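# Two mobile robots sort capped tubes into colour racks

## Task

Take each tube from the tray and sort it by the coloured dot on its cap: tubes with an orange dot go into the blue rack, tubes with a white dot into the green rack, each pushed fully down into its slot. Any tube touching the floor means failure. The bottles in the tray must finish upright inside it, and the tray must finish resting on the work bench with nothing sticking out past its edge. Either or both robots may be used. At the end every gripper must be open and the robots moved away; anything held in place only by a robot does not count. A robot that falls or is left leaning means failure.

## Robot and tools

Robots: two identical Hello Robot Stretch 4 units, r1 and r2. Each has an omni-wheel base, a lift on a mast, an arm that telescopes forward, a wrist with yaw, pitch and roll, and a two-finger gripper. Each is about 1.6 m tall, and its base rim lies within 0.23 m of the base origin. Cameras per robot: r1_head_camera, r1_head_left_camera, r1_head_right_camera, r1_wrist_camera, and the same four names starting with r2.

Frames: each robot reports in its own base frame, with the origin on the floor under the base centre, x forward, y left, z up. hand_pose is the pinch point between the fingertips, given in this frame, and may be slightly off. The odometry frame is the base frame as it was at the start of the scene. Because each robot uses its own frames, only the images, lidar_m and wrist_depth_mm show where the robots are relative to each other.

execute_actions(actions, cameras): actions is a list containing one action object or none. An empty list only returns the state and images. The action is keyed by "r1" and/or "r2". Under each key you give:
- base: exactly one relative move, measured from the base's last reported position. translate_m is distance in metres straight ahead, forward positive, from -2 to 2. strafe_m is a sideways shift in metres, left positive, from -2 to 2. rotate_rad is a turn in place in radians, counter-clockwise positive, from -3.2 to 3.2.
- joints: absolute targets by name. lift_m is height in metres, 0 to 1.2. arm_m is extension in metres, 0 to 0.55. wrist_yaw_rad runs -1.134 to 4.276, with 0 forward, positive to the left and 3.14 folded back; above 3.4 the arm may obstruct. wrist_pitch_rad runs -1.117 to 4.259, with 0 level and 1.57 pointing down. wrist_roll_rad runs -1.117 to 4.259, with 0 meaning the fingers are level and positive turning clockwise when seen from behind. gripper_m is the fingertip gap in metres, -0.038 to 0.141; below 0 the fingers press together. Targets outside a range are clipped and reported. Any other bad value or unknown key rejects the whole call.
- pace: "slow", "default", "fast" or "max". Base speed is 0.1, 0.3, 0.4 or 0.6 m/s and turning 1, 2, 3 or 4 rad/s, both reduced when the lift is above 0.2.
- contact_limits: {"arm_m": value}, where 0 stops at the lightest touch and 0.75 allows the hardest push. The default is 0.5.
- Alternatively, end_of_arm: "enable_torque" on its own, which re-enables wrist or gripper motors that have switched off.
All motions in one action start together. A single action runs at most 15 s. A robot or joint left out of an action may still be pushing toward its old target. cameras is a list of camera names, or "all", null or omitted for every camera, or [] for none. The "pictures" line lists the returned images in order.

wait(seconds 0 to 10) lets the scene run on and then returns the state and images. zoom_image(camera, region [x0,y0,x1,y1], at most 504x504 px) enlarges part of that camera's latest image. read_manual returns licence texts only. finished_scene(scene) ends scene 1 or 2 and reports success; this cannot be undone.

Result lines: base_status and joint_status report how each motion ended. "done" means the target was reached; for the base it means the wheels turned as far as commanded, even if they slipped. "off_target" means it stopped short and may still be pushing. "contact_stop_at_<key>" means it hit something and that part goes slack. "limit_stop_at_<name>" is a built-in limit: at tilt it means a lean over 6 degrees, and at own_body it means self-collision. "torque_fault" means a wrist motor went limp until enable_torque is sent. on_its_own lists anything not commanded in this call; "held at" is the held target, not the actual position. base_odometry comes from wheel turns only. If turned_by_wheels and turned_by_imu differ by more than about 0.1 rad, the base hit something or slipped. base_tilt is in degrees, with forward and right positive, each with a fixed offset of about 1.5. motor_effort is in percent, with the peak in brackets; an unusual effort at rest suggests the part is loaded or pressing. lidar_m gives 12 sectors of 30 degrees each, starting straight ahead and going counter-clockwise, in metres. "-" means nothing seen, or something closer than 0.25 m. wrist_depth_mm is a 7x7 grid of depths in mm from the top left, 100 to 2000. Transparent objects can be missed by both sensors.

Gripping: command a gripper_m smaller than the object's width. A smaller value squeezes harder and pulls the object in. The reading alone does not confirm a grasp; look for a clear change in gripper effort. If the fingertips jam against a surface, raise the lift.

To unfold the wrist at the start, send lift_m 0.4 and wrist_yaw_rad 0 together. Tilting the gripper up while it is rolled can trigger self-collision stops.

Things to avoid:
- Hard contact between the robots. Once bases touch, any further drive presses hard and can end the run. The same command can move the two robots up to about 3 cm apart per metre, so sharing one load is risky.
- Driving or turning with more than 1 kg held at arm_m above 0.2, especially at fast pace; the robot may tip.
- Strong pushes or pulls, particularly with the gripper raised.
- Letting tubes hit the floor, knocking bottles over, or leaving the tray hanging over the bench edge.
- Wrist torque faults.

Objects may occasionally get a small nudge. Camera calibrations are supplied per camera as K, distortion and T_world_to_cam, each relative to its own robot's base frame.

Each tool is called as name(argument=value, ...), one argument or row to a line, values as JSON.

## Session

execute_actions(
  actions=[],
)

Scene clock: 0.00 s.
r1.base_odometry: x=+0.000 y=+0.000 heading=+0.000 (m, m, rad; r1's odometry frame)
r1.turned_by_wheels: +0.000 (rad since the last result)
r1.turned_by_imu: +0.000 (rad since the last result)
r1.base_tilt: forward=+0.3 right=+0.3 (deg)
r1.lidar_m: 1.23 1.26 1.86 2.51 1.08 0.81 0.77 0.82 1.20 3.30 3.49 4.03
r1.base_status: not commanded
r1.joint_positions: lift_m=+0.299 arm_m=-0.002 wrist_yaw_rad=+3.148 wrist_pitch_rad=+0.007 wrist_roll_rad=-0.018 gripper_m=+0.057
r1.joint_status: not commanded
r1.motor_effort: lift_m=+19 arm_m=-1 wrist_yaw_rad=-1 wrist_pitch_rad=-6 wrist_roll_rad=-1 gripper_m=-4 wheel_0=+0 wheel_1=+0 wheel_2=+1 (%)
r1.hand_pose: x=-0.1205 y=+0.0855 z=+0.4753 quat_wxyz=(-0.003, -0.003, -0.009, +1.000) (m; r1's base frame)
r1.wrist_depth_mm: - 135 891 891 904 904 904 / - 127 198 904 904 904 891 / - 136 215 917 917 917 931 / 136 160 917 917 917 946 931 / 917 931 917 931 931 931 946 / 931 931 917 946 205 946 946 / 917 931 946 109 931 931 931
r2.base_odometry: x=+0.000 y=+0.000 heading=+0.000 (m, m, rad; r2's odometry frame)
r2.turned_by_wheels: +0.000 (rad since the last result)
r2.turned_by_imu: +0.000 (rad since the last result)
r2.base_tilt: forward=-0.8 right=+0.3 (deg)
r2.lidar_m: 5.21 1.93 1.17 0.99 1.01 1.22 2.25 3.51 4.14 3.68 0.95 1.13
r2.base_status: not commanded
r2.joint_positions: lift_m=+0.169 arm_m=-0.002 wrist_yaw_rad=+3.096 wrist_pitch_rad=+0.005 wrist_roll_rad=-0.020 gripper_m=+0.057
r2.joint_status: not commanded
r2.motor_effort: lift_m=+21 arm_m=-1 wrist_yaw_rad=+0 wrist_pitch_rad=-8 wrist_roll_rad=+3 gripper_m=-4 wheel_0=+0 wheel_1=+0 wheel_2=+0 (%)
r2.hand_pose: x=-0.1153 y=+0.1006 z=+0.3460 quat_wxyz=(+0.023, -0.003, -0.010, +1.000) (m; r2's base frame)
r2.wrist_depth_mm: - 138 - - 1921 1255 1025 / - 126 - - 1921 1281 1025 / - 128 200 - 1921 1281 1008 / 137 139 - - 1863 1281 1008 / 1863 - - - 1661 1281 991 / 1160 1229 194 1255 196 1160 1008 / 831 798 842 117 866 831 878
pictures: r1_head_camera, r1_head_left_camera, r1_head_right_camera, r1_wrist_camera, r2_head_camera, r2_head_left_camera, r2_head_right_camera, r2_wrist_camera
Images, in order (width x height): r1_head_camera 420x560, r1_head_left_camera 420x672, r1_head_right_camera 420x672, r1_wrist_camera 616x392, r2_head_camera 420x560, r2_head_left_camera 420x672, r2_head_right_camera 420x672, r2_wrist_camera 616x392.

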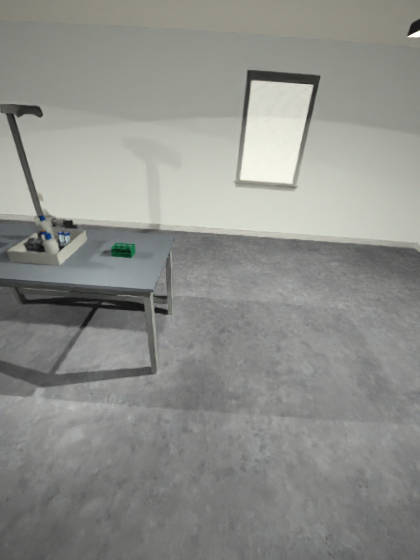

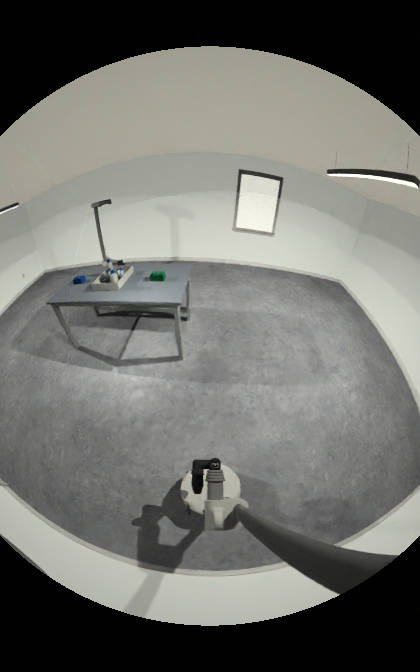

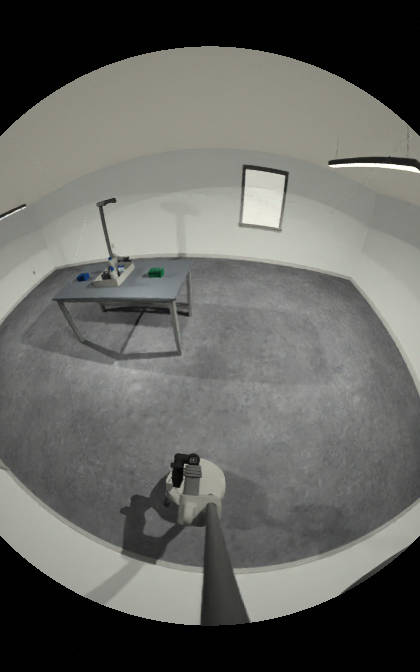

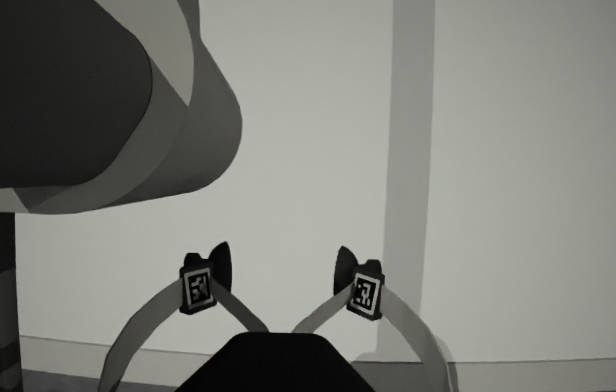

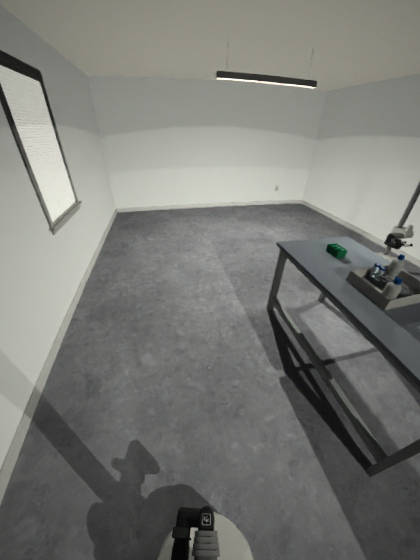

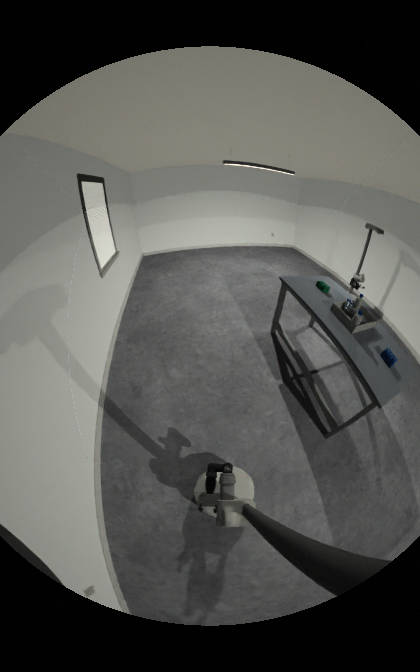

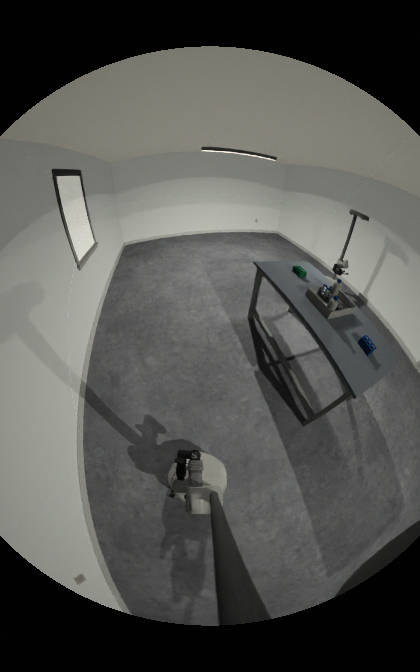

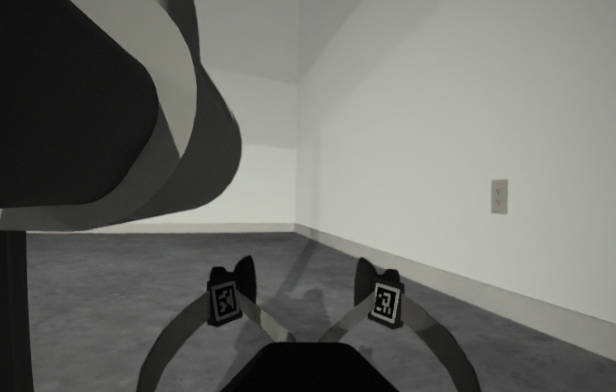

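execute_actions(
  actions=[
    {"r1":{"base":{"strafe_m":0.95},"joints":{"lift_m":1.15,"wrist_yaw_rad":0,"wrist_pitch_rad":1.57},"pace":"fast"}},
  ],
  cameras=[],
)

execute_actions(
  actions=[
    {"r1":{"base":{"translate_m":0.9},"joints":{"arm_m":0.4},"pace":"fast"}},
  ],
  cameras=["r1_head_camera","r1_head_left_camera","r1_wrist_camera"],
)

Scene clock: 4.87 s.
r1.base_odometry: x=+0.000 y=+0.950 heading=+0.000 (m, m, rad; r1's odometry frame)
r1.turned_by_wheels: +0.000 (rad since the last result)
r1.turned_by_imu: +0.002 (rad since the last result)
r1.base_tilt: forward=+0.2 right=+0.3 (deg)
r1.lidar_m: 1.24 1.32 4.60 2.38 0.99 0.76 0.72 0.78 1.13 3.72 4.51 1.27
r1.base_status: done
r1.joint_positions: lift_m=+1.150 arm_m=-0.002 wrist_yaw_rad=+0.000 wrist_pitch_rad=+1.570 wrist_roll_rad=-0.018 gripper_m=+0.057
r1.joint_status: all done
r1.motor_effort: lift_m=+21(23) arm_m=-1(1) wrist_yaw_rad=-2(7) wrist_pitch_rad=+0(5) wrist_roll_rad=+0(2) gripper_m=-4(1) wheel_0=+0(11) wheel_1=+0(8) wheel_2=+0(4) (%)
r1.hand_pose: x=+0.1688 y=-0.0874 z=+1.0396 quat_wxyz=(+0.707, -0.006, +0.707, +0.006) (m; r1's base frame)
r1.wrist_depth_mm: 1229 1255 1255 1255 1281 1255 1308 / 1255 1229 1255 1255 1255 1308 1366 / 1229 1255 1281 1281 1281 1308 1308 / 1255 1281 1336 1281 1308 1281 1336 / 1255 1281 1060 1098 1336 1397 1366 / 1255 1281 1078 1078 204 1366 1366 / 1255 1281 1308 109 1336 1366 1366
r2.base_odometry: x=+0.000 y=+0.000 heading=+0.000 (m, m, rad; r2's odometry frame)
r2.turned_by_wheels: +0.000 (rad since the last result)
r2.turned_by_imu: +0.001 (rad since the last result)
r2.base_tilt: forward=-0.9 right=+0.3 (deg)
r2.lidar_m: 5.21 1.94 1.15 1.01 1.00 1.21 2.26 3.50 4.16 3.67 0.95 1.13
r2.base_status: not commanded
r2.joint_positions: lift_m=+0.169 arm_m=-0.002 wrist_yaw_rad=+3.096 wrist_pitch_rad=+0.005 wrist_roll_rad=-0.020 gripper_m=+0.057
r2.joint_status: not commanded
r2.motor_effort: lift_m=+21(21) arm_m=+0(1) wrist_yaw_rad=+2(1) wrist_pitch_rad=-7(7) wrist_roll_rad=+2(1) gripper_m=-3(2) wheel_0=+1(0) wheel_1=+0(0) wheel_2=+0(0) (%)
r2.hand_pose: x=-0.1153 y=+0.1006 z=+0.3460 quat_wxyz=(+0.023, -0.003, -0.010, +1.000) (m; r2's base frame)
r2.wrist_depth_mm: - 138 - - 1921 1281 991 / - 126 - - 1983 1281 1025 / - 128 200 - 1921 1281 991 / 137 139 - - 1863 1308 1008 / 1863 - - - 1756 1255 1008 / 1138 1205 194 1281 196 1182 991 / 831 809 842 118 854 831 854
pictures: none
No camera images: the call's "cameras" was empty. Leave "cameras" out to get every camera's image.

Scene clock: 9.20 s.
r1.base_odometry: x=+0.900 y=+0.950 heading=+0.000 (m, m, rad; r1's odometry frame)
r1.turned_by_wheels: +0.000 (rad since the last result)
r1.turned_by_imu: -0.001 (rad since the last result)
r1.base_tilt: forward=+0.3 right=+0.4 (deg)
r1.lidar_m: 0.34 0.38 0.54 4.44 2.18 1.69 1.62 1.73 2.47 4.31 0.47 0.35
r1.base_status: done
r1.joint_positions: lift_m=+1.150 arm_m=+0.399 wrist_yaw_rad=+0.000 wrist_pitch_rad=+1.570 wrist_roll_rad=-0.018 gripper_m=+0.057
r1.joint_status: all done
r1.motor_effort: lift_m=+21(21) arm_m=+5(2) wrist_yaw_rad=-2(0) wrist_pitch_rad=+0(0) wrist_roll_rad=+0(2) gripper_m=-5(1) wheel_0=+1(5) wheel_1=-1(4) wheel_2=+0(9) (%)
r1.hand_pose: x=+0.5702 y=-0.0874 z=+1.0396 quat_wxyz=(+0.707, -0.006, +0.707, +0.006) (m; r1's base frame)
r1.wrist_depth_mm: 459 477 488 496 504 508 517 / 449 430 433 504 508 517 517 / 469 488 496 500 512 512 459 / 480 496 500 504 512 521 521 / 492 492 364 512 517 525 530 / 492 504 512 517 204 530 539 / 500 504 512 109 525 535 535
r2.base_odometry: x=+0.000 y=+0.000 heading=+0.000 (m, m, rad; r2's odometry frame)
r2.turned_by_wheels: +0.000 (rad since the last result)
r2.turned_by_imu: +0.000 (rad since the last result)
r2.base_tilt: forward=-0.8 right=+0.4 (deg)
r2.lidar_m: 5.19 1.97 1.16 1.00 1.00 1.19 2.24 3.52 4.15 3.67 0.94 1.12
r2.base_status: not commanded
r2.joint_positions: lift_m=+0.169 arm_m=-0.002 wrist_yaw_rad=+3.096 wrist_pitch_rad=+0.005 wrist_roll_rad=-0.020 gripper_m=+0.057
r2.joint_status: not commanded
r2.motor_effort: lift_m=+21(21) arm_m=+0(0) wrist_yaw_rad=+1(0) wrist_pitch_rad=-7(7) wrist_roll_rad=+2(3) gripper_m=-3(4) wheel_0=+0(0) wheel_1=+0(0) wheel_2=+0(0) (%)
r2.hand_pose: x=-0.1153 y=+0.1006 z=+0.3460 quat_wxyz=(+0.023, -0.003, -0.010, +1.000) (m; r2's base frame)
r2.wrist_depth_mm: - 138 - - 1863 1255 1025 / - 126 - - 1921 1281 1025 / - 128 199 - 1983 1281 991 / 137 139 - - 1921 1336 1025 / 1808 - - - 1708 1308 991 / 1138 1205 195 1308 195 1138 991 / 820 798 831 118 866 831 866
pictures: r1_head_camera, r1_head_left_camera, r1_wrist_camera
camera_calibration (this result's frames):
r1_wrist_camera: T_world_to_cam=[[0.0533084, -0.997008, 0.0559813, -0.190087], [-0.997357, -0.0503878, 0.0523476, 0.554751], [-0.0493702, -0.0586239, -0.997059, 1.29086], [0, 0, 0, 1]] pos_world=[0.627148, -0.0858905, 1.26866]
Images, in order (width x height): r1_head_camera 420x560, r1_head_left_camera 420x672, r1_wrist_camera 616x392.

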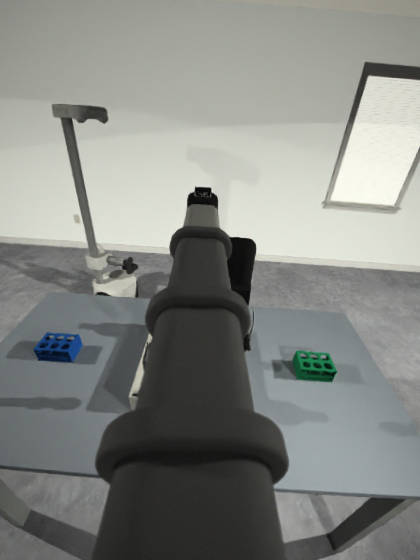

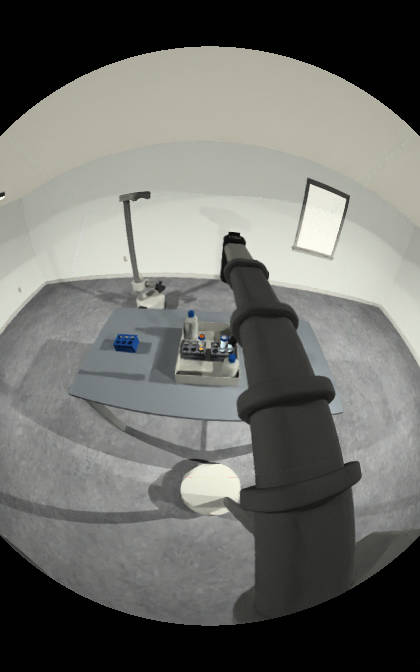

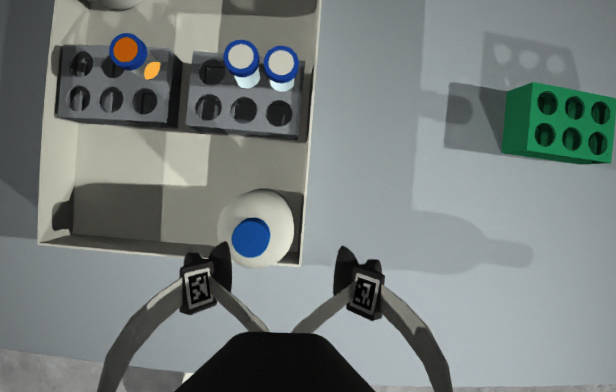

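execute_actions(
  actions=[
    {"r1":{"base":{"translate_m":0.165},"joints":{"wrist_roll_rad":1.63,"lift_m":1.08},"pace":"fast"}},
  ],
  cameras=["r1_head_right_camera","r1_wrist_camera"],
)

Scene clock: 12.80 s.
r1.base_odometry: x=+1.065 y=+0.950 heading=+0.000 (m, m, rad; r1's odometry frame)
r1.turned_by_wheels: +0.000 (rad since the last result)
r1.turned_by_imu: +0.000 (rad since the last result)
r1.base_tilt: forward=+0.3 right=+0.2 (deg)
r1.lidar_m: 0.25 0.25 0.28 4.43 2.40 1.86 1.79 1.93 2.73 0.60 0.26 0.25
r1.base_status: done
r1.joint_positions: lift_m=+1.080 arm_m=+0.399 wrist_yaw_rad=+0.000 wrist_pitch_rad=+1.570 wrist_roll_rad=+1.629 gripper_m=+0.057
r1.joint_status: all done
r1.motor_effort: lift_m=+16(19) arm_m=+5(6) wrist_yaw_rad=-2(4) wrist_pitch_rad=+0(0) wrist_roll_rad=+3(8) gripper_m=-3(2) wheel_0=-1(6) wheel_1=+0(4) wheel_2=+3(7) (%)
r1.hand_pose: x=+0.5703 y=-0.0874 z=+0.9699 quat_wxyz=(+0.485, +0.515, +0.485, -0.514) (m; r1's base frame)
r1.wrist_depth_mm: 413 418 424 427 433 430 445 / 415 421 424 433 436 442 445 / 421 424 427 430 439 442 445 / 421 427 433 439 445 445 449 / 424 427 433 375 442 304 455 / 430 382 314 325 204 314 462 / 433 436 436 108 445 449 462
r2.base_odometry: x=+0.000 y=+0.000 heading=+0.000 (m, m, rad; r2's odometry frame)
r2.turned_by_wheels: +0.000 (rad since the last result)
r2.turned_by_imu: +0.000 (rad since the last result)
r2.base_tilt: forward=-0.8 right=+0.5 (deg)
r2.lidar_m: 5.20 1.93 1.16 1.01 1.01 1.21 2.25 3.51 4.17 3.68 0.95 1.14
r2.base_status: not commanded
r2.joint_positions: lift_m=+0.169 arm_m=-0.002 wrist_yaw_rad=+3.096 wrist_pitch_rad=+0.005 wrist_roll_rad=-0.020 gripper_m=+0.057
r2.joint_status: not commanded
r2.motor_effort: lift_m=+21(21) arm_m=-1(0) wrist_yaw_rad=+1(0) wrist_pitch_rad=-7(7) wrist_roll_rad=+1(2) gripper_m=-5(5) wheel_0=+1(0) wheel_1=+0(0) wheel_2=+0(0) (%)
r2.hand_pose: x=-0.1153 y=+0.1006 z=+0.3460 quat_wxyz=(+0.023, -0.003, -0.010, +1.000) (m; r2's base frame)
r2.wrist_depth_mm: - 138 - - - 1308 1025 / - 126 - - 1921 1308 1025 / - 128 199 - 1863 1308 1008 / 137 139 - - 1983 1255 991 / 1808 - - - 1756 1281 991 / 1160 1205 194 1281 196 1182 991 / 831 809 842 118 866 831 866
pictures: r1_head_right_camera, r1_wrist_camera
camera_calibration (this result's frames):
r1_wrist_camera: T_world_to_cam=[[-0.998211, 0.0232312, 0.0550864, 0.503501], [0.0261707, 0.998238, 0.0532544, 0.0655238], [-0.0537522, 0.0546008, -0.99706, 1.23384], [0, 0, 0, 1]] pos_world=[0.567208, -0.144474, 1.19899]
Images, in order (width x height): r1_head_right_camera 420x672, r1_wrist_camera 616x392.

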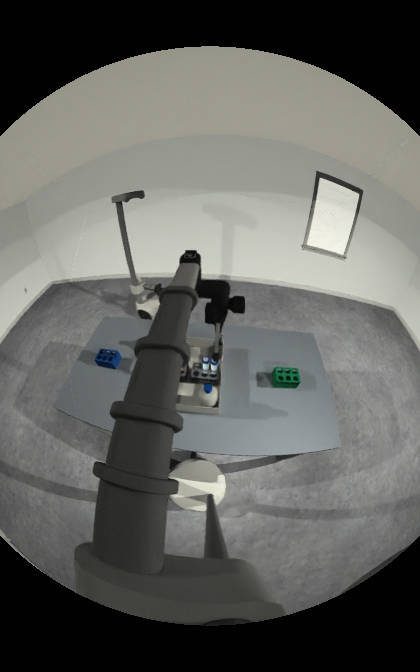

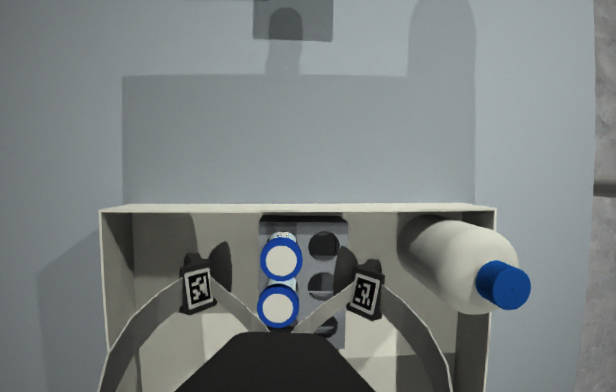

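execute_actions(
  actions=[
    {"r1":{"base":{"strafe_m":0.011},"joints":{"lift_m":0.995,"arm_m":0.402}}},
  ],
  cameras=["r1_head_right_camera","r1_wrist_camera"],
)

zoom_image(
  camera="r1_head_right_camera",
  region=[170,320,310,420],
)

Scene clock: 15.07 s.
r1.base_odometry: x=+1.065 y=+0.961 heading=+0.000 (m, m, rad; r1's odometry frame)
r1.turned_by_wheels: +0.000 (rad since the last result)
r1.turned_by_imu: +0.000 (rad since the last result)
r1.base_tilt: forward=+0.3 right=+0.2 (deg)
r1.lidar_m: 0.25 0.25 0.30 4.42 2.39 1.85 1.79 1.91 2.73 0.62 0.27 0.25
r1.base_status: done
r1.joint_positions: lift_m=+0.995 arm_m=+0.401 wrist_yaw_rad=+0.000 wrist_pitch_rad=+1.570 wrist_roll_rad=+1.629 gripper_m=+0.057
r1.joint_status: all done
r1.motor_effort: lift_m=+16(16) arm_m=+5(6) wrist_yaw_rad=-2(2) wrist_pitch_rad=+1(0) wrist_roll_rad=+2(1) gripper_m=-3(2) wheel_0=+1(6) wheel_1=-1(8) wheel_2=+1(1) (%)
r1.hand_pose: x=+0.5722 y=-0.0874 z=+0.8849 quat_wxyz=(+0.485, +0.515, +0.485, -0.514) (m; r1's base frame)
r1.wrist_depth_mm: 330 334 340 343 349 353 355 / 334 338 342 345 349 353 357 / 336 342 343 347 351 355 362 / 340 340 343 349 351 357 364 / 310 343 347 287 353 256 216 / 307 343 228 229 204 256 213 / 304 347 349 109 357 362 338
r2.base_odometry: x=+0.000 y=+0.000 heading=+0.000 (m, m, rad; r2's odometry frame)
r2.turned_by_wheels: +0.000 (rad since the last result)
r2.turned_by_imu: +0.000 (rad since the last result)
r2.base_tilt: forward=-0.8 right=+0.3 (deg)
r2.lidar_m: 5.20 1.97 1.15 1.00 1.01 1.20 2.26 3.51 4.14 3.68 0.96 1.11
r2.base_status: not commanded
r2.joint_positions: lift_m=+0.169 arm_m=-0.002 wrist_yaw_rad=+3.096 wrist_pitch_rad=+0.005 wrist_roll_rad=-0.020 gripper_m=+0.057
r2.joint_status: not commanded
r2.motor_effort: lift_m=+21(21) arm_m=-1(0) wrist_yaw_rad=+2(0) wrist_pitch_rad=-7(8) wrist_roll_rad=+1(1) gripper_m=-5(3) wheel_0=+0(0) wheel_1=+0(0) wheel_2=+0(0) (%)
r2.hand_pose: x=-0.1153 y=+0.1006 z=+0.3460 quat_wxyz=(+0.023, -0.003, -0.010, +1.000) (m; r2's base frame)
r2.wrist_depth_mm: - 138 - - 1863 1255 1025 / - 126 - - 1863 1281 1008 / - 128 200 - 1921 1308 991 / 137 139 - - 1863 1281 991 / 1983 - - - 1756 1255 1008 / 1182 1229 195 1255 196 1138 991 / 831 809 842 118 842 842 891
pictures: r1_head_right_camera, r1_wrist_camera
camera_calibration (this result's frames):
r1_wrist_camera: T_world_to_cam=[[-0.998211, 0.023258, 0.0550895, 0.510126], [0.0261977, 0.998237, 0.0532543, 0.0699832], [-0.0537538, 0.0546022, -0.99706, 1.14921], [0, 0, 0, 1]] pos_world=[0.569154, -0.144474, 1.114]
Images, in order (width x height): r1_head_right_camera 420x672, r1_wrist_camera 616x392.

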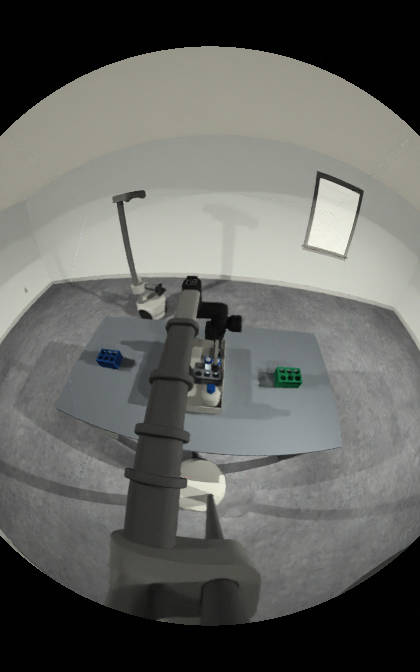

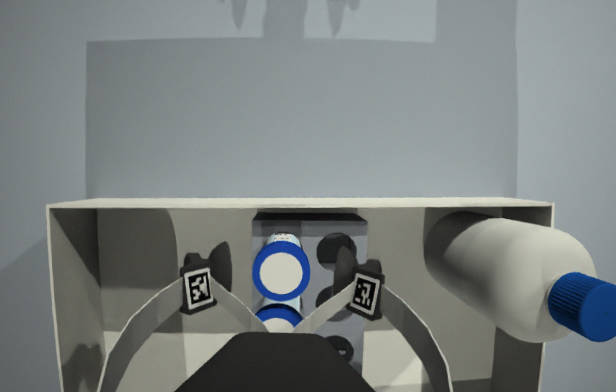

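Region (170, 320, 310, 420) of r1_head_right_camera's 420x672 image, scaled by 3.600, with more detail than that image has; it fills the top 360 rows of this view, and the rest is white.

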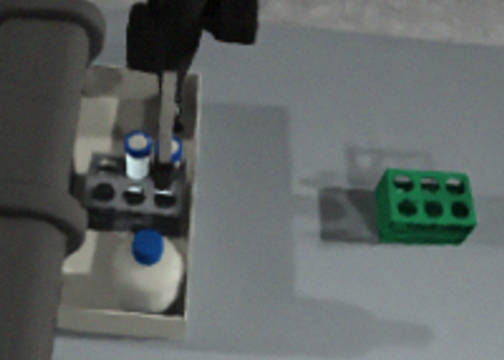

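execute_actions(
  actions=[
    {"r1":{"joints":{"lift_m":0.986,"arm_m":0.404,"gripper_m":0.012},"pace":"fast"}},
  ],
  cameras=["r1_wrist_camera"],
)

execute_actions(
  actions=[
    {"r1":{"joints":{"lift_m":1.08}}},
  ],
  cameras=["r1_wrist_camera"],
)

execute_actions(
  actions=[
    {"r1":{"base":{"strafe_m":-0.334}}},
  ],
  cameras=["r1_head_right_camera","r1_wrist_camera"],
)

zoom_image(
  camera="r1_head_right_camera",
  region=[170,320,270,400],
)

Scene clock: 17.83 s.
r1.base_odometry: x=+1.065 y=+0.961 heading=+0.000 (m, m, rad; r1's odometry frame)
r1.turned_by_wheels: +0.000 (rad since the last result)
r1.turned_by_imu: +0.000 (rad since the last result)
r1.base_tilt: forward=+0.1 right=+0.2 (deg)
r1.lidar_m: 0.25 0.25 0.29 4.42 2.42 1.83 1.80 1.90 2.75 0.58 0.27 0.25
r1.base_status: not commanded
r1.joint_positions: lift_m=+0.986 arm_m=+0.403 wrist_yaw_rad=+0.000 wrist_pitch_rad=+1.570 wrist_roll_rad=+1.629 gripper_m=+0.012
r1.joint_status: all done
r1.motor_effort: lift_m=+16(16) arm_m=+5(6) wrist_yaw_rad=-2(2) wrist_pitch_rad=+1(0) wrist_roll_rad=+4(3) gripper_m=-13(15) wheel_0=+1(1) wheel_1=-1(1) wheel_2=+1(1) (%)
r1.hand_pose: x=+0.5742 y=-0.0874 z=+0.8759 quat_wxyz=(+0.485, +0.515, +0.485, -0.514) (m; r1's base frame)
r1.wrist_depth_mm: 322 327 327 330 338 342 345 / 322 329 330 334 340 345 347 / 327 330 334 338 343 347 351 / 329 334 334 340 343 347 353 / 289 334 336 252 345 259 211 / 303 334 208 213 193 260 206 / 298 338 340 108 349 353 301
r2.base_odometry: x=+0.000 y=+0.000 heading=+0.000 (m, m, rad; r2's odometry frame)
r2.turned_by_wheels: +0.000 (rad since the last result)
r2.turned_by_imu: +0.000 (rad since the last result)
r2.base_tilt: forward=-0.9 right=+0.4 (deg)
r2.lidar_m: 5.19 1.95 1.16 1.00 1.01 1.19 2.24 3.51 4.14 3.68 0.94 1.13
r2.base_status: not commanded
r2.joint_positions: lift_m=+0.169 arm_m=-0.002 wrist_yaw_rad=+3.096 wrist_pitch_rad=+0.005 wrist_roll_rad=-0.020 gripper_m=+0.057
r2.joint_status: not commanded
r2.motor_effort: lift_m=+21(21) arm_m=-1(1) wrist_yaw_rad=+1(1) wrist_pitch_rad=-7(7) wrist_roll_rad=+2(2) gripper_m=-4(4) wheel_0=+0(0) wheel_1=+0(0) wheel_2=+0(0) (%)
r2.hand_pose: x=-0.1153 y=+0.1006 z=+0.3460 quat_wxyz=(+0.023, -0.003, -0.010, +1.000) (m; r2's base frame)
r2.wrist_depth_mm: - 138 - - 1921 1308 1025 / - 126 - - 1921 1281 1025 / - 128 199 - 1921 1281 1008 / 136 139 - - 1863 1281 1008 / 1863 - - - 1756 1308 1008 / 1160 1205 195 1281 196 1182 991 / 820 788 831 118 854 831 878
pictures: r1_wrist_camera
camera_calibration (this result's frames):
r1_wrist_camera: T_world_to_cam=[[-0.998208, 0.0233042, 0.0551174, 0.51259], [0.0262454, 0.998236, 0.0532536, 0.070384], [-0.0537791, 0.0546047, -0.997059, 1.14035], [0, 0, 0, 1]] pos_world=[0.571151, -0.144474, 1.10499]
Images, in order (width x height): r1_wrist_camera 616x392.

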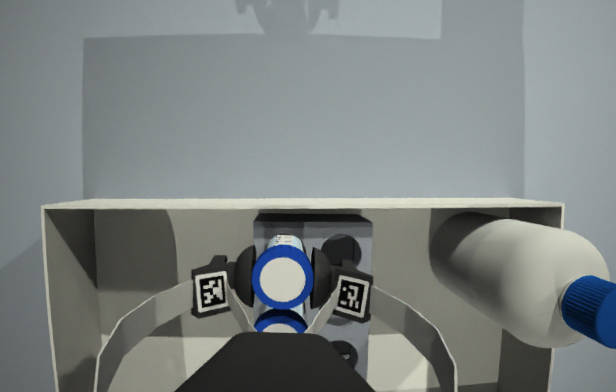

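Scene clock: 19.23 s.
r1.base_odometry: x=+1.065 y=+0.961 heading=+0.000 (m, m, rad; r1's odometry frame)
r1.turned_by_wheels: +0.000 (rad since the last result)
r1.turned_by_imu: +0.000 (rad since the last result)
r1.base_tilt: forward=+0.3 right=+0.3 (deg)
r1.lidar_m: 0.25 0.25 0.30 4.41 2.41 1.84 1.79 1.92 2.75 0.59 0.27 0.25
r1.base_status: not commanded
r1.joint_positions: lift_m=+1.080 arm_m=+0.403 wrist_yaw_rad=+0.000 wrist_pitch_rad=+1.570 wrist_roll_rad=+1.629 gripper_m=+0.012
r1.joint_status: all done
r1.motor_effort: lift_m=+22(23) arm_m=+5(5) wrist_yaw_rad=-2(2) wrist_pitch_rad=+1(1) wrist_roll_rad=+4(3) gripper_m=-14(14) wheel_0=+1(1) wheel_1=-1(1) wheel_2=+1(1) (%)
r1.hand_pose: x=+0.5742 y=-0.0874 z=+0.9695 quat_wxyz=(+0.485, +0.515, +0.485, -0.514) (m; r1's base frame)
r1.wrist_depth_mm: 410 413 418 427 430 439 442 / 418 424 424 433 436 442 445 / 415 421 430 436 436 445 449 / 421 424 427 410 442 449 452 / 424 424 433 253 442 300 455 / 430 379 209 213 192 455 459 / 430 433 439 109 449 452 469
r2.base_odometry: x=+0.000 y=+0.000 heading=+0.000 (m, m, rad; r2's odometry frame)
r2.turned_by_wheels: +0.000 (rad since the last result)
r2.turned_by_imu: +0.000 (rad since the last result)
r2.base_tilt: forward=-0.8 right=+0.4 (deg)
r2.lidar_m: 5.22 1.95 1.16 1.01 1.01 1.21 2.24 3.52 4.15 3.68 0.95 1.13
r2.base_status: not commanded
r2.joint_positions: lift_m=+0.169 arm_m=-0.002 wrist_yaw_rad=+3.096 wrist_pitch_rad=+0.005 wrist_roll_rad=-0.020 gripper_m=+0.057
r2.joint_status: not commanded
r2.motor_effort: lift_m=+21(21) arm_m=-1(1) wrist_yaw_rad=+0(1) wrist_pitch_rad=-8(7) wrist_roll_rad=+2(1) gripper_m=-3(4) wheel_0=+1(0) wheel_1=+0(0) wheel_2=+0(0) (%)
r2.hand_pose: x=-0.1153 y=+0.1006 z=+0.3460 quat_wxyz=(+0.023, -0.003, -0.010, +1.000) (m; r2's base frame)
r2.wrist_depth_mm: - 138 - - 1863 1281 1042 / - 127 - - 1983 1281 1025 / - 128 200 - 1863 1308 991 / 137 139 - - 1863 1281 1008 / 1921 - - - 1756 1281 991 / 1138 1229 195 1255 196 1160 1008 / 831 809 854 118 854 831 891
pictures: r1_wrist_camera
camera_calibration (this result's frames):
r1_wrist_camera: T_world_to_cam=[[-0.998208, 0.0233042, 0.0551174, 0.507436], [0.0262453, 0.998236, 0.0532536, 0.0654023], [-0.0537791, 0.0546047, -0.997059, 1.23362], [0, 0, 0, 1]] pos_world=[0.571154, -0.144474, 1.19854]
Images, in order (width x height): r1_wrist_camera 616x392.

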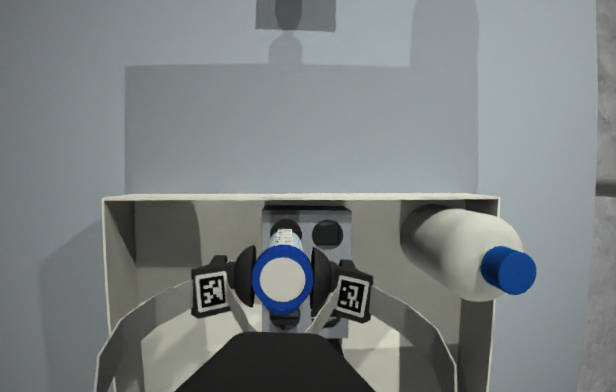

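Scene clock: 21.67 s.
r1.base_odometry: x=+1.065 y=+0.627 heading=+0.000 (m, m, rad; r1's odometry frame)
r1.turned_by_wheels: +0.000 (rad since the last result)
r1.turned_by_imu: -0.001 (rad since the last result)
r1.base_tilt: forward=+0.2 right=+0.3 (deg)
r1.lidar_m: 0.25 0.25 0.27 0.82 2.43 1.86 1.82 1.94 2.74 3.99 0.25 0.25
r1.base_status: done
r1.joint_positions: lift_m=+1.080 arm_m=+0.403 wrist_yaw_rad=+0.000 wrist_pitch_rad=+1.570 wrist_roll_rad=+1.629 gripper_m=+0.012
r1.joint_status: not commanded
r1.motor_effort: lift_m=+22(22) arm_m=+5(5) wrist_yaw_rad=-3(1) wrist_pitch_rad=+1(1) wrist_roll_rad=+5(4) gripper_m=-14(14) wheel_0=+0(7) wheel_1=+0(8) wheel_2=+1(0) (%)
r1.hand_pose: x=+0.5742 y=-0.0874 z=+0.9695 quat_wxyz=(+0.485, +0.515, +0.485, -0.514) (m; r1's base frame)
r1.wrist_depth_mm: 415 418 424 433 433 436 442 / 413 418 424 433 436 439 449 / 418 424 430 430 439 442 449 / 421 424 430 375 442 445 452 / 427 430 433 252 449 449 459 / 430 430 209 212 192 452 459 / 430 439 436 109 455 462 462
r2.base_odometry: x=+0.000 y=+0.000 heading=+0.000 (m, m, rad; r2's odometry frame)
r2.turned_by_wheels: +0.000 (rad since the last result)
r2.turned_by_imu: +0.000 (rad since the last result)
r2.base_tilt: forward=-0.8 right=+0.3 (deg)
r2.lidar_m: 5.21 1.95 1.17 1.00 1.00 1.20 2.25 3.51 4.15 3.70 0.95 1.11
r2.base_status: not commanded
r2.joint_positions: lift_m=+0.169 arm_m=-0.002 wrist_yaw_rad=+3.096 wrist_pitch_rad=+0.005 wrist_roll_rad=-0.020 gripper_m=+0.057
r2.joint_status: not commanded
r2.motor_effort: lift_m=+21(21) arm_m=+0(1) wrist_yaw_rad=+1(1) wrist_pitch_rad=-8(7) wrist_roll_rad=+2(2) gripper_m=-3(3) wheel_0=+0(0) wheel_1=+0(0) wheel_2=+0(0) (%)
r2.hand_pose: x=-0.1153 y=+0.1006 z=+0.3460 quat_wxyz=(+0.023, -0.003, -0.010, +1.000) (m; r2's base frame)
r2.wrist_depth_mm: - 138 - - 1863 1308 1025 / - 126 - - 1863 1308 1042 / - 128 199 - 1863 1281 991 / 136 139 - - 1863 1308 1025 / 1863 - - - 1863 1336 991 / 1182 1229 193 1255 196 1138 1008 / 842 798 842 118 831 842 878
pictures: r1_head_right_camera, r1_wrist_camera
camera_calibration (this result's frames):
r1_wrist_camera: T_world_to_cam=[[-0.998208, 0.0233044, 0.0551175, 0.507447], [0.0262456, 0.998236, 0.0532536, 0.0654019], [-0.0537792, 0.0546047, -0.997059, 1.23362], [0, 0, 0, 1]] pos_world=[0.571165, -0.144474, 1.19854]
Images, in order (width x height): r1_head_right_camera 420x672, r1_wrist_camera 616x392.

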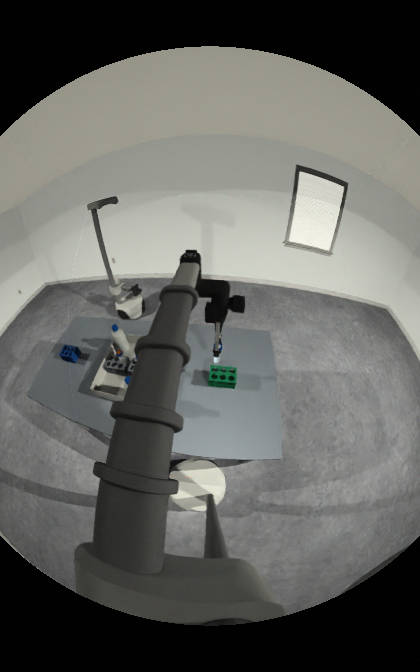

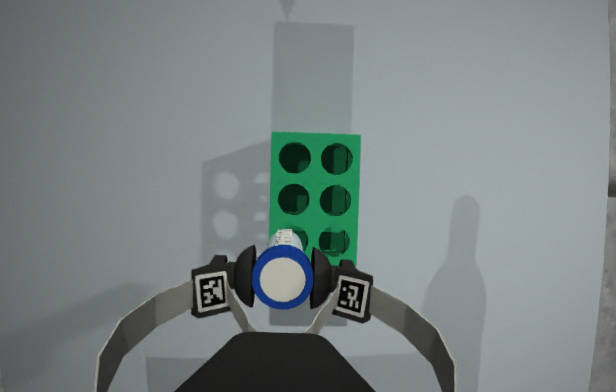

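Region (170, 320, 270, 400) of r1_head_right_camera's 420x672 image, scaled by 5.040, with more detail than that image has; it fills the top 403 rows of this view, and the rest is white.

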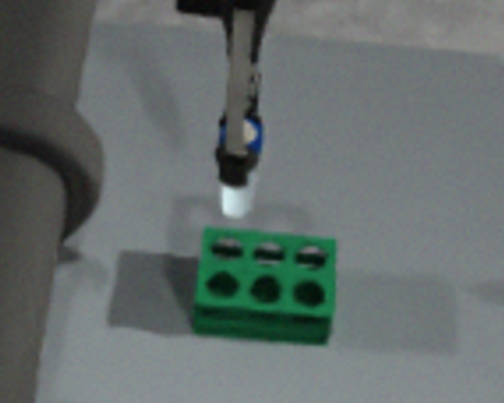

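execute_actions(
  actions=[
    {"r1":{"base":{"strafe_m":0.007},"joints":{"lift_m":1.045,"arm_m":0.396}}},
  ],
  cameras=["r1_wrist_camera"],
)

execute_actions(
  actions=[
    {"r1":{"joints":{"lift_m":1.01},"pace":"slow"}},
  ],
  cameras=["r1_wrist_camera"],
)

Scene clock: 24.00 s.
r1.base_odometry: x=+1.065 y=+0.634 heading=+0.000 (m, m, rad; r1's odometry frame)
r1.turned_by_wheels: +0.000 (rad since the last result)
r1.turned_by_imu: +0.000 (rad since the last result)
r1.base_tilt: forward=+0.3 right=+0.2 (deg)
r1.lidar_m: 0.25 0.25 0.27 0.85 2.39 1.87 1.81 1.95 2.76 4.00 0.25 0.25
r1.base_status: done
r1.joint_positions: lift_m=+1.045 arm_m=+0.397 wrist_yaw_rad=+0.000 wrist_pitch_rad=+1.570 wrist_roll_rad=+1.629 gripper_m=+0.012
r1.joint_status: all done
r1.motor_effort: lift_m=+16(21) arm_m=-5(3) wrist_yaw_rad=-2(2) wrist_pitch_rad=+1(1) wrist_roll_rad=+1(4) gripper_m=-14(14) wheel_0=+0(5) wheel_1=-1(5) wheel_2=+1(1) (%)
r1.hand_pose: x=+0.5681 y=-0.0874 z=+0.9349 quat_wxyz=(+0.485, +0.515, +0.485, -0.514) (m; r1's base frame)
r1.wrist_depth_mm: 382 382 387 392 399 402 410 / 382 389 392 394 399 404 410 / 387 389 392 392 402 410 413 / 387 392 397 343 407 413 415 / 389 394 399 252 407 418 418 / 397 397 210 213 193 418 424 / 399 402 407 108 418 421 430
r2.base_odometry: x=+0.000 y=+0.000 heading=+0.000 (m, m, rad; r2's odometry frame)
r2.turned_by_wheels: +0.000 (rad since the last result)
r2.turned_by_imu: +0.000 (rad since the last result)
r2.base_tilt: forward=-0.8 right=+0.3 (deg)
r2.lidar_m: 5.20 1.94 1.15 1.00 1.02 1.22 2.23 3.51 4.15 3.68 0.93 1.11
r2.base_status: not commanded
r2.joint_positions: lift_m=+0.169 arm_m=-0.002 wrist_yaw_rad=+3.096 wrist_pitch_rad=+0.005 wrist_roll_rad=-0.020 gripper_m=+0.057
r2.joint_status: not commanded
r2.motor_effort: lift_m=+21(21) arm_m=-1(1) wrist_yaw_rad=+0(3) wrist_pitch_rad=-7(6) wrist_roll_rad=+3(2) gripper_m=-4(3) wheel_0=+0(0) wheel_1=+0(0) wheel_2=+0(0) (%)
r2.hand_pose: x=-0.1153 y=+0.1006 z=+0.3460 quat_wxyz=(+0.023, -0.003, -0.010, +1.000) (m; r2's base frame)
r2.wrist_depth_mm: - 139 - - 1863 1308 1025 / - 126 - - 1921 1281 991 / - 128 200 - 1921 1281 991 / 137 139 - - 1921 1308 1008 / 1863 - - - 1756 1308 1008 / 1160 1229 195 1281 196 1138 1008 / 842 798 854 118 842 831 878
pictures: r1_wrist_camera
camera_calibration (this result's frames):
r1_wrist_camera: T_world_to_cam=[[-0.998208, 0.023326, 0.0551036, 0.503277], [0.0262664, 0.998235, 0.053254, 0.0673892], [-0.0537641, 0.0546059, -0.997059, 1.19884], [0, 0, 0, 1]] pos_world=[0.56506, -0.144474, 1.164]
Images, in order (width x height): r1_wrist_camera 616x392.

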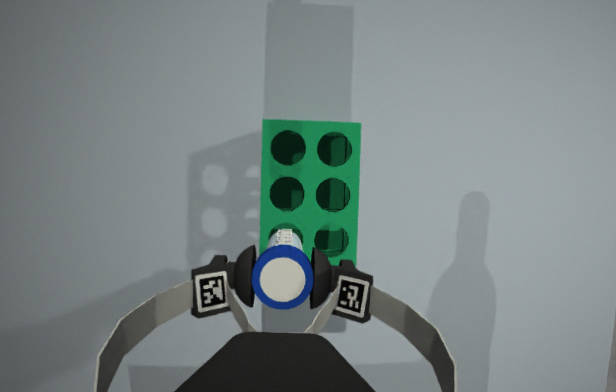

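Scene clock: 25.13 s.
r1.base_odometry: x=+1.065 y=+0.634 heading=+0.000 (m, m, rad; r1's odometry frame)
r1.turned_by_wheels: +0.000 (rad since the last result)
r1.turned_by_imu: +0.000 (rad since the last result)
r1.base_tilt: forward=+0.2 right=+0.3 (deg)
r1.lidar_m: 0.25 0.25 0.27 0.85 2.41 1.87 1.82 1.95 2.77 3.99 0.25 0.25
r1.base_status: not commanded
r1.joint_positions: lift_m=+1.010 arm_m=+0.397 wrist_yaw_rad=+0.000 wrist_pitch_rad=+1.570 wrist_roll_rad=+1.629 gripper_m=+0.012
r1.joint_status: all done
r1.motor_effort: lift_m=+16(16) arm_m=-5(5) wrist_yaw_rad=-2(2) wrist_pitch_rad=+0(1) wrist_roll_rad=+3(0) gripper_m=-14(12) wheel_0=+0(0) wheel_1=-1(1) wheel_2=+0(0) (%)
r1.hand_pose: x=+0.5681 y=-0.0874 z=+0.9000 quat_wxyz=(+0.485, +0.515, +0.485, -0.514) (m; r1's base frame)
r1.wrist_depth_mm: 343 349 355 357 362 368 368 / 347 351 353 362 366 368 375 / 351 357 359 309 368 373 377 / 355 355 362 307 370 375 382 / 355 362 362 251 373 377 384 / 359 362 210 213 192 379 384 / 364 364 368 108 377 384 387
r2.base_odometry: x=+0.000 y=+0.000 heading=+0.000 (m, m, rad; r2's odometry frame)
r2.turned_by_wheels: +0.000 (rad since the last result)
r2.turned_by_imu: +0.000 (rad since the last result)
r2.base_tilt: forward=-0.9 right=+0.3 (deg)
r2.lidar_m: 5.21 1.96 1.17 1.00 1.00 1.20 2.24 3.51 4.15 3.66 0.95 1.12
r2.base_status: not commanded
r2.joint_positions: lift_m=+0.169 arm_m=-0.002 wrist_yaw_rad=+3.096 wrist_pitch_rad=+0.005 wrist_roll_rad=-0.020 gripper_m=+0.057
r2.joint_status: not commanded
r2.motor_effort: lift_m=+21(21) arm_m=+0(1) wrist_yaw_rad=-1(0) wrist_pitch_rad=-8(6) wrist_roll_rad=+1(2) gripper_m=-5(3) wheel_0=+0(0) wheel_1=+0(0) wheel_2=+0(0) (%)
r2.hand_pose: x=-0.1153 y=+0.1006 z=+0.3460 quat_wxyz=(+0.023, -0.003, -0.010, +1.000) (m; r2's base frame)
r2.wrist_depth_mm: - 138 - - 1921 1281 1025 / - 126 - - 1921 1281 1008 / - 128 198 - 1921 1281 991 / 137 139 - - 1921 1308 1008 / 1863 - - - 1661 1308 991 / 1138 1205 194 1308 196 1160 1008 / 831 788 842 118 842 831 878
pictures: r1_wrist_camera
camera_calibration (this result's frames):
r1_wrist_camera: T_world_to_cam=[[-0.998208, 0.0233259, 0.0551034, 0.505204], [0.0262663, 0.998235, 0.053254, 0.0692522], [-0.053764, 0.0546059, -0.997059, 1.16396], [0, 0, 0, 1]] pos_world=[0.565059, -0.144474, 1.12902]
Images, in order (width x height): r1_wrist_camera 616x392.

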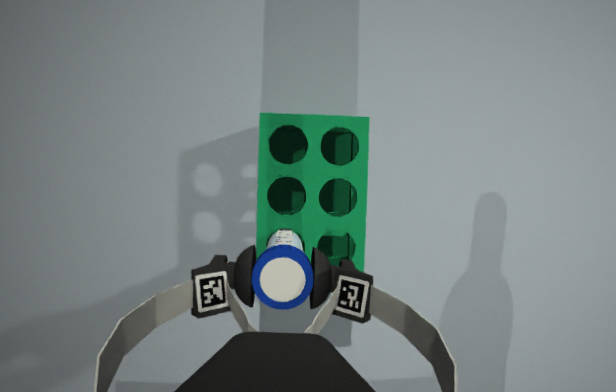

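execute_actions(
  actions=[
    {"r1":{"joints":{"lift_m":0.98},"pace":"slow"}},
  ],
  cameras=[],
)

execute_actions(
  actions=[
    {"r1":{"joints":{"gripper_m":0.055}}},
  ],
  cameras=["r1_wrist_camera"],
)

execute_actions(
  actions=[
    {"r1":{"base":{"strafe_m":0.367},"joints":{"lift_m":1.04,"arm_m":0.407},"pace":"fast"}},
  ],
  cameras=["r1_wrist_camera"],
)

Scene clock: 27.87 s.
r1.base_odometry: x=+1.065 y=+0.634 heading=+0.000 (m, m, rad; r1's odometry frame)
r1.turned_by_wheels: +0.000 (rad since the last result)
r1.turned_by_imu: +0.000 (rad since the last result)
r1.base_tilt: forward=+0.2 right=+0.3 (deg)
r1.lidar_m: 0.25 0.25 0.26 0.85 2.42 1.86 1.81 1.95 2.77 3.99 0.25 0.25
r1.base_status: not commanded
r1.joint_positions: lift_m=+0.980 arm_m=+0.397 wrist_yaw_rad=+0.000 wrist_pitch_rad=+1.570 wrist_roll_rad=+1.629 gripper_m=+0.012
r1.joint_status: all done
r1.motor_effort: lift_m=+16(16) arm_m=-6(5) wrist_yaw_rad=-2(2) wrist_pitch_rad=+0(0) wrist_roll_rad=+1(4) gripper_m=-13(14) wheel_0=+0(0) wheel_1=-1(1) wheel_2=+0(0) (%)
r1.hand_pose: x=+0.5681 y=-0.0874 z=+0.8700 quat_wxyz=(+0.485, +0.515, +0.485, -0.514) (m; r1's base frame)
r1.wrist_depth_mm: 319 320 325 329 330 332 338 / 320 322 327 329 336 338 340 / 322 327 329 274 336 340 343 / 324 329 330 304 340 342 347 / 325 329 330 250 342 347 351 / 330 330 209 213 193 349 353 / 332 332 336 108 345 351 355
r2.base_odometry: x=+0.000 y=+0.000 heading=+0.000 (m, m, rad; r2's odometry frame)
r2.turned_by_wheels: +0.000 (rad since the last result)
r2.turned_by_imu: +0.000 (rad since the last result)
r2.base_tilt: forward=-0.8 right=+0.3 (deg)
r2.lidar_m: 5.21 1.95 1.17 1.00 1.01 1.22 2.27 3.51 4.15 3.69 0.94 1.13
r2.base_status: not commanded
r2.joint_positions: lift_m=+0.169 arm_m=-0.002 wrist_yaw_rad=+3.096 wrist_pitch_rad=+0.005 wrist_roll_rad=-0.020 gripper_m=+0.057
r2.joint_status: not commanded
r2.motor_effort: lift_m=+21(21) arm_m=+0(1) wrist_yaw_rad=-1(2) wrist_pitch_rad=-7(8) wrist_roll_rad=+2(2) gripper_m=-4(5) wheel_0=+0(1) wheel_1=+0(0) wheel_2=+0(0) (%)
r2.hand_pose: x=-0.1153 y=+0.1006 z=+0.3460 quat_wxyz=(+0.023, -0.003, -0.010, +1.000) (m; r2's base frame)
r2.wrist_depth_mm: - 138 - - 1921 1281 1042 / - 126 - - 1921 1308 1008 / - 128 200 - 1863 1308 1008 / 136 139 - - 1863 1281 1008 / 1921 - - - 1808 1308 991 / 1160 1229 194 1281 196 1138 991 / 842 798 820 118 854 842 891
pictures: none
No camera images: the call's "cameras" was empty. Leave "cameras" out to get every camera's image.

Scene clock: 29.10 s.
r1.base_odometry: x=+1.065 y=+0.634 heading=+0.000 (m, m, rad; r1's odometry frame)
r1.turned_by_wheels: +0.000 (rad since the last result)
r1.turned_by_imu: +0.000 (rad since the last result)
r1.base_tilt: forward=+0.2 right=+0.4 (deg)
r1.lidar_m: 0.25 0.25 0.28 0.82 2.44 1.88 1.81 1.93 2.77 3.99 0.25 0.25
r1.base_status: not commanded
r1.joint_positions: lift_m=+0.980 arm_m=+0.397 wrist_yaw_rad=+0.000 wrist_pitch_rad=+1.570 wrist_roll_rad=+1.629 gripper_m=+0.055
r1.joint_status: all done
r1.motor_effort: lift_m=+16(16) arm_m=-5(5) wrist_yaw_rad=-1(3) wrist_pitch_rad=+1(0) wrist_roll_rad=+3(5) gripper_m=-3(13) wheel_0=+0(0) wheel_1=-1(1) wheel_2=+1(1) (%)
r1.hand_pose: x=+0.5681 y=-0.0874 z=+0.8700 quat_wxyz=(+0.485, +0.515, +0.485, -0.514) (m; r1's base frame)
r1.wrist_depth_mm: 317 320 325 330 332 336 340 / 317 324 329 330 334 338 342 / 320 325 329 274 336 340 345 / 325 327 332 281 338 342 347 / 325 330 332 273 342 345 349 / 330 330 213 221 345 351 351 / 330 334 338 108 347 353 355
r2.base_odometry: x=+0.000 y=+0.000 heading=+0.000 (m, m, rad; r2's odometry frame)
r2.turned_by_wheels: +0.000 (rad since the last result)
r2.turned_by_imu: +0.000 (rad since the last result)
r2.base_tilt: forward=-0.8 right=+0.3 (deg)
r2.lidar_m: 5.20 1.95 1.15 1.00 1.01 1.20 2.25 3.50 4.15 3.69 0.93 1.13
r2.base_status: not commanded
r2.joint_positions: lift_m=+0.169 arm_m=-0.002 wrist_yaw_rad=+3.096 wrist_pitch_rad=+0.005 wrist_roll_rad=-0.020 gripper_m=+0.057
r2.joint_status: not commanded
r2.motor_effort: lift_m=+21(21) arm_m=-1(0) wrist_yaw_rad=+1(1) wrist_pitch_rad=-8(7) wrist_roll_rad=+2(4) gripper_m=-4(3) wheel_0=+0(0) wheel_1=+0(0) wheel_2=+0(0) (%)
r2.hand_pose: x=-0.1153 y=+0.1006 z=+0.3460 quat_wxyz=(+0.023, -0.003, -0.010, +1.000) (m; r2's base frame)
r2.wrist_depth_mm: - 138 - - 1863 1281 1025 / - 126 - - 1921 1308 1025 / - 128 199 - 1921 1308 1008 / 136 139 - - 1863 1308 991 / 1863 - - - 1756 1281 991 / 1182 1205 195 1255 195 1138 1025 / 831 809 842 118 854 842 891
pictures: r1_wrist_camera
camera_calibration (this result's frames):
r1_wrist_camera: T_world_to_cam=[[-0.998208, 0.0233259, 0.0551036, 0.506854], [0.0262663, 0.998235, 0.053254, 0.0708498], [-0.0537641, 0.0546059, -0.997059, 1.13406], [0, 0, 0, 1]] pos_world=[0.565056, -0.144474, 1.09902]
Images, in order (width x height): r1_wrist_camera 616x392.

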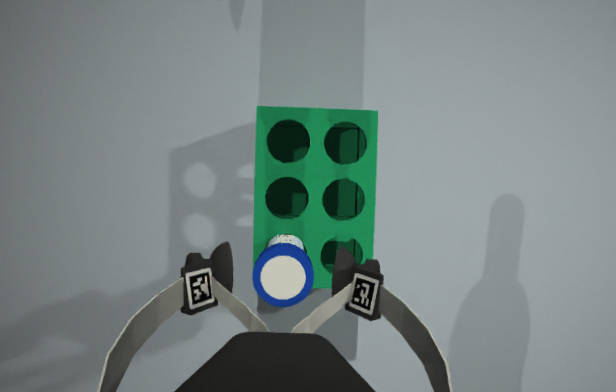

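Scene clock: 31.50 s.
r1.base_odometry: x=+1.065 y=+1.001 heading=+0.000 (m, m, rad; r1's odometry frame)
r1.turned_by_wheels: +0.000 (rad since the last result)
r1.turned_by_imu: +0.001 (rad since the last result)
r1.base_tilt: forward=+0.3 right=+0.3 (deg)
r1.lidar_m: 0.25 0.25 0.29 4.38 2.41 1.85 1.79 1.92 2.72 0.66 0.27 0.25
r1.base_status: done
r1.joint_positions: lift_m=+1.040 arm_m=+0.406 wrist_yaw_rad=+0.000 wrist_pitch_rad=+1.570 wrist_roll_rad=+1.629 gripper_m=+0.055
r1.joint_status: all done
r1.motor_effort: lift_m=+21(23) arm_m=+6(0) wrist_yaw_rad=-2(3) wrist_pitch_rad=+1(1) wrist_roll_rad=+5(4) gripper_m=-5(4) wheel_0=+1(8) wheel_1=+0(8) wheel_2=+1(2) (%)
r1.hand_pose: x=+0.5772 y=-0.0874 z=+0.9295 quat_wxyz=(+0.485, +0.515, +0.485, -0.514) (m; r1's base frame)
r1.wrist_depth_mm: 373 375 382 384 392 394 402 / 375 382 384 392 394 399 404 / 377 382 384 387 399 402 407 / 382 382 389 336 397 266 260 / 387 387 392 330 402 287 415 / 389 347 216 338 404 410 418 / 394 362 392 109 402 399 421
r2.base_odometry: x=+0.000 y=+0.000 heading=+0.000 (m, m, rad; r2's odometry frame)
r2.turned_by_wheels: +0.000 (rad since the last result)
r2.turned_by_imu: +0.000 (rad since the last result)
r2.base_tilt: forward=-0.8 right=+0.5 (deg)
r2.lidar_m: 5.21 1.95 1.14 1.00 1.00 1.22 2.25 3.51 4.13 3.67 0.94 1.12
r2.base_status: not commanded
r2.joint_positions: lift_m=+0.169 arm_m=-0.002 wrist_yaw_rad=+3.096 wrist_pitch_rad=+0.005 wrist_roll_rad=-0.020 gripper_m=+0.057
r2.joint_status: not commanded
r2.motor_effort: lift_m=+21(21) arm_m=+0(0) wrist_yaw_rad=+1(1) wrist_pitch_rad=-8(7) wrist_roll_rad=+2(2) gripper_m=-4(5) wheel_0=+0(1) wheel_1=+0(0) wheel_2=+0(0) (%)
r2.hand_pose: x=-0.1153 y=+0.1006 z=+0.3460 quat_wxyz=(+0.023, -0.003, -0.010, +1.000) (m; r2's base frame)
r2.wrist_depth_mm: - 138 - - 1863 1281 1008 / - 126 - - 1921 1308 1008 / - 128 200 - 1921 1281 991 / 136 139 - - 1863 1281 991 / 1921 - - - 1708 1308 991 / 1138 1229 195 1281 196 1160 1008 / 831 798 854 117 842 820 866
pictures: r1_wrist_camera
camera_calibration (this result's frames):
r1_wrist_camera: T_world_to_cam=[[-0.998211, 0.0232895, 0.0550586, 0.512717], [0.0262275, 0.998236, 0.0532551, 0.0674586], [-0.0537212, 0.0546039, -0.997062, 1.19393], [0, 0, 0, 1]] pos_world=[0.57417, -0.144474, 1.1586]
Images, in order (width x height): r1_wrist_camera 616x392.

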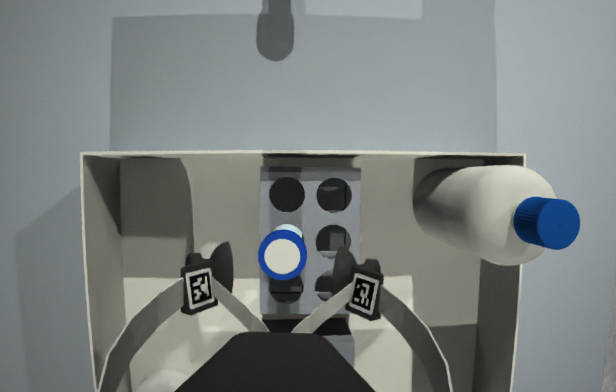

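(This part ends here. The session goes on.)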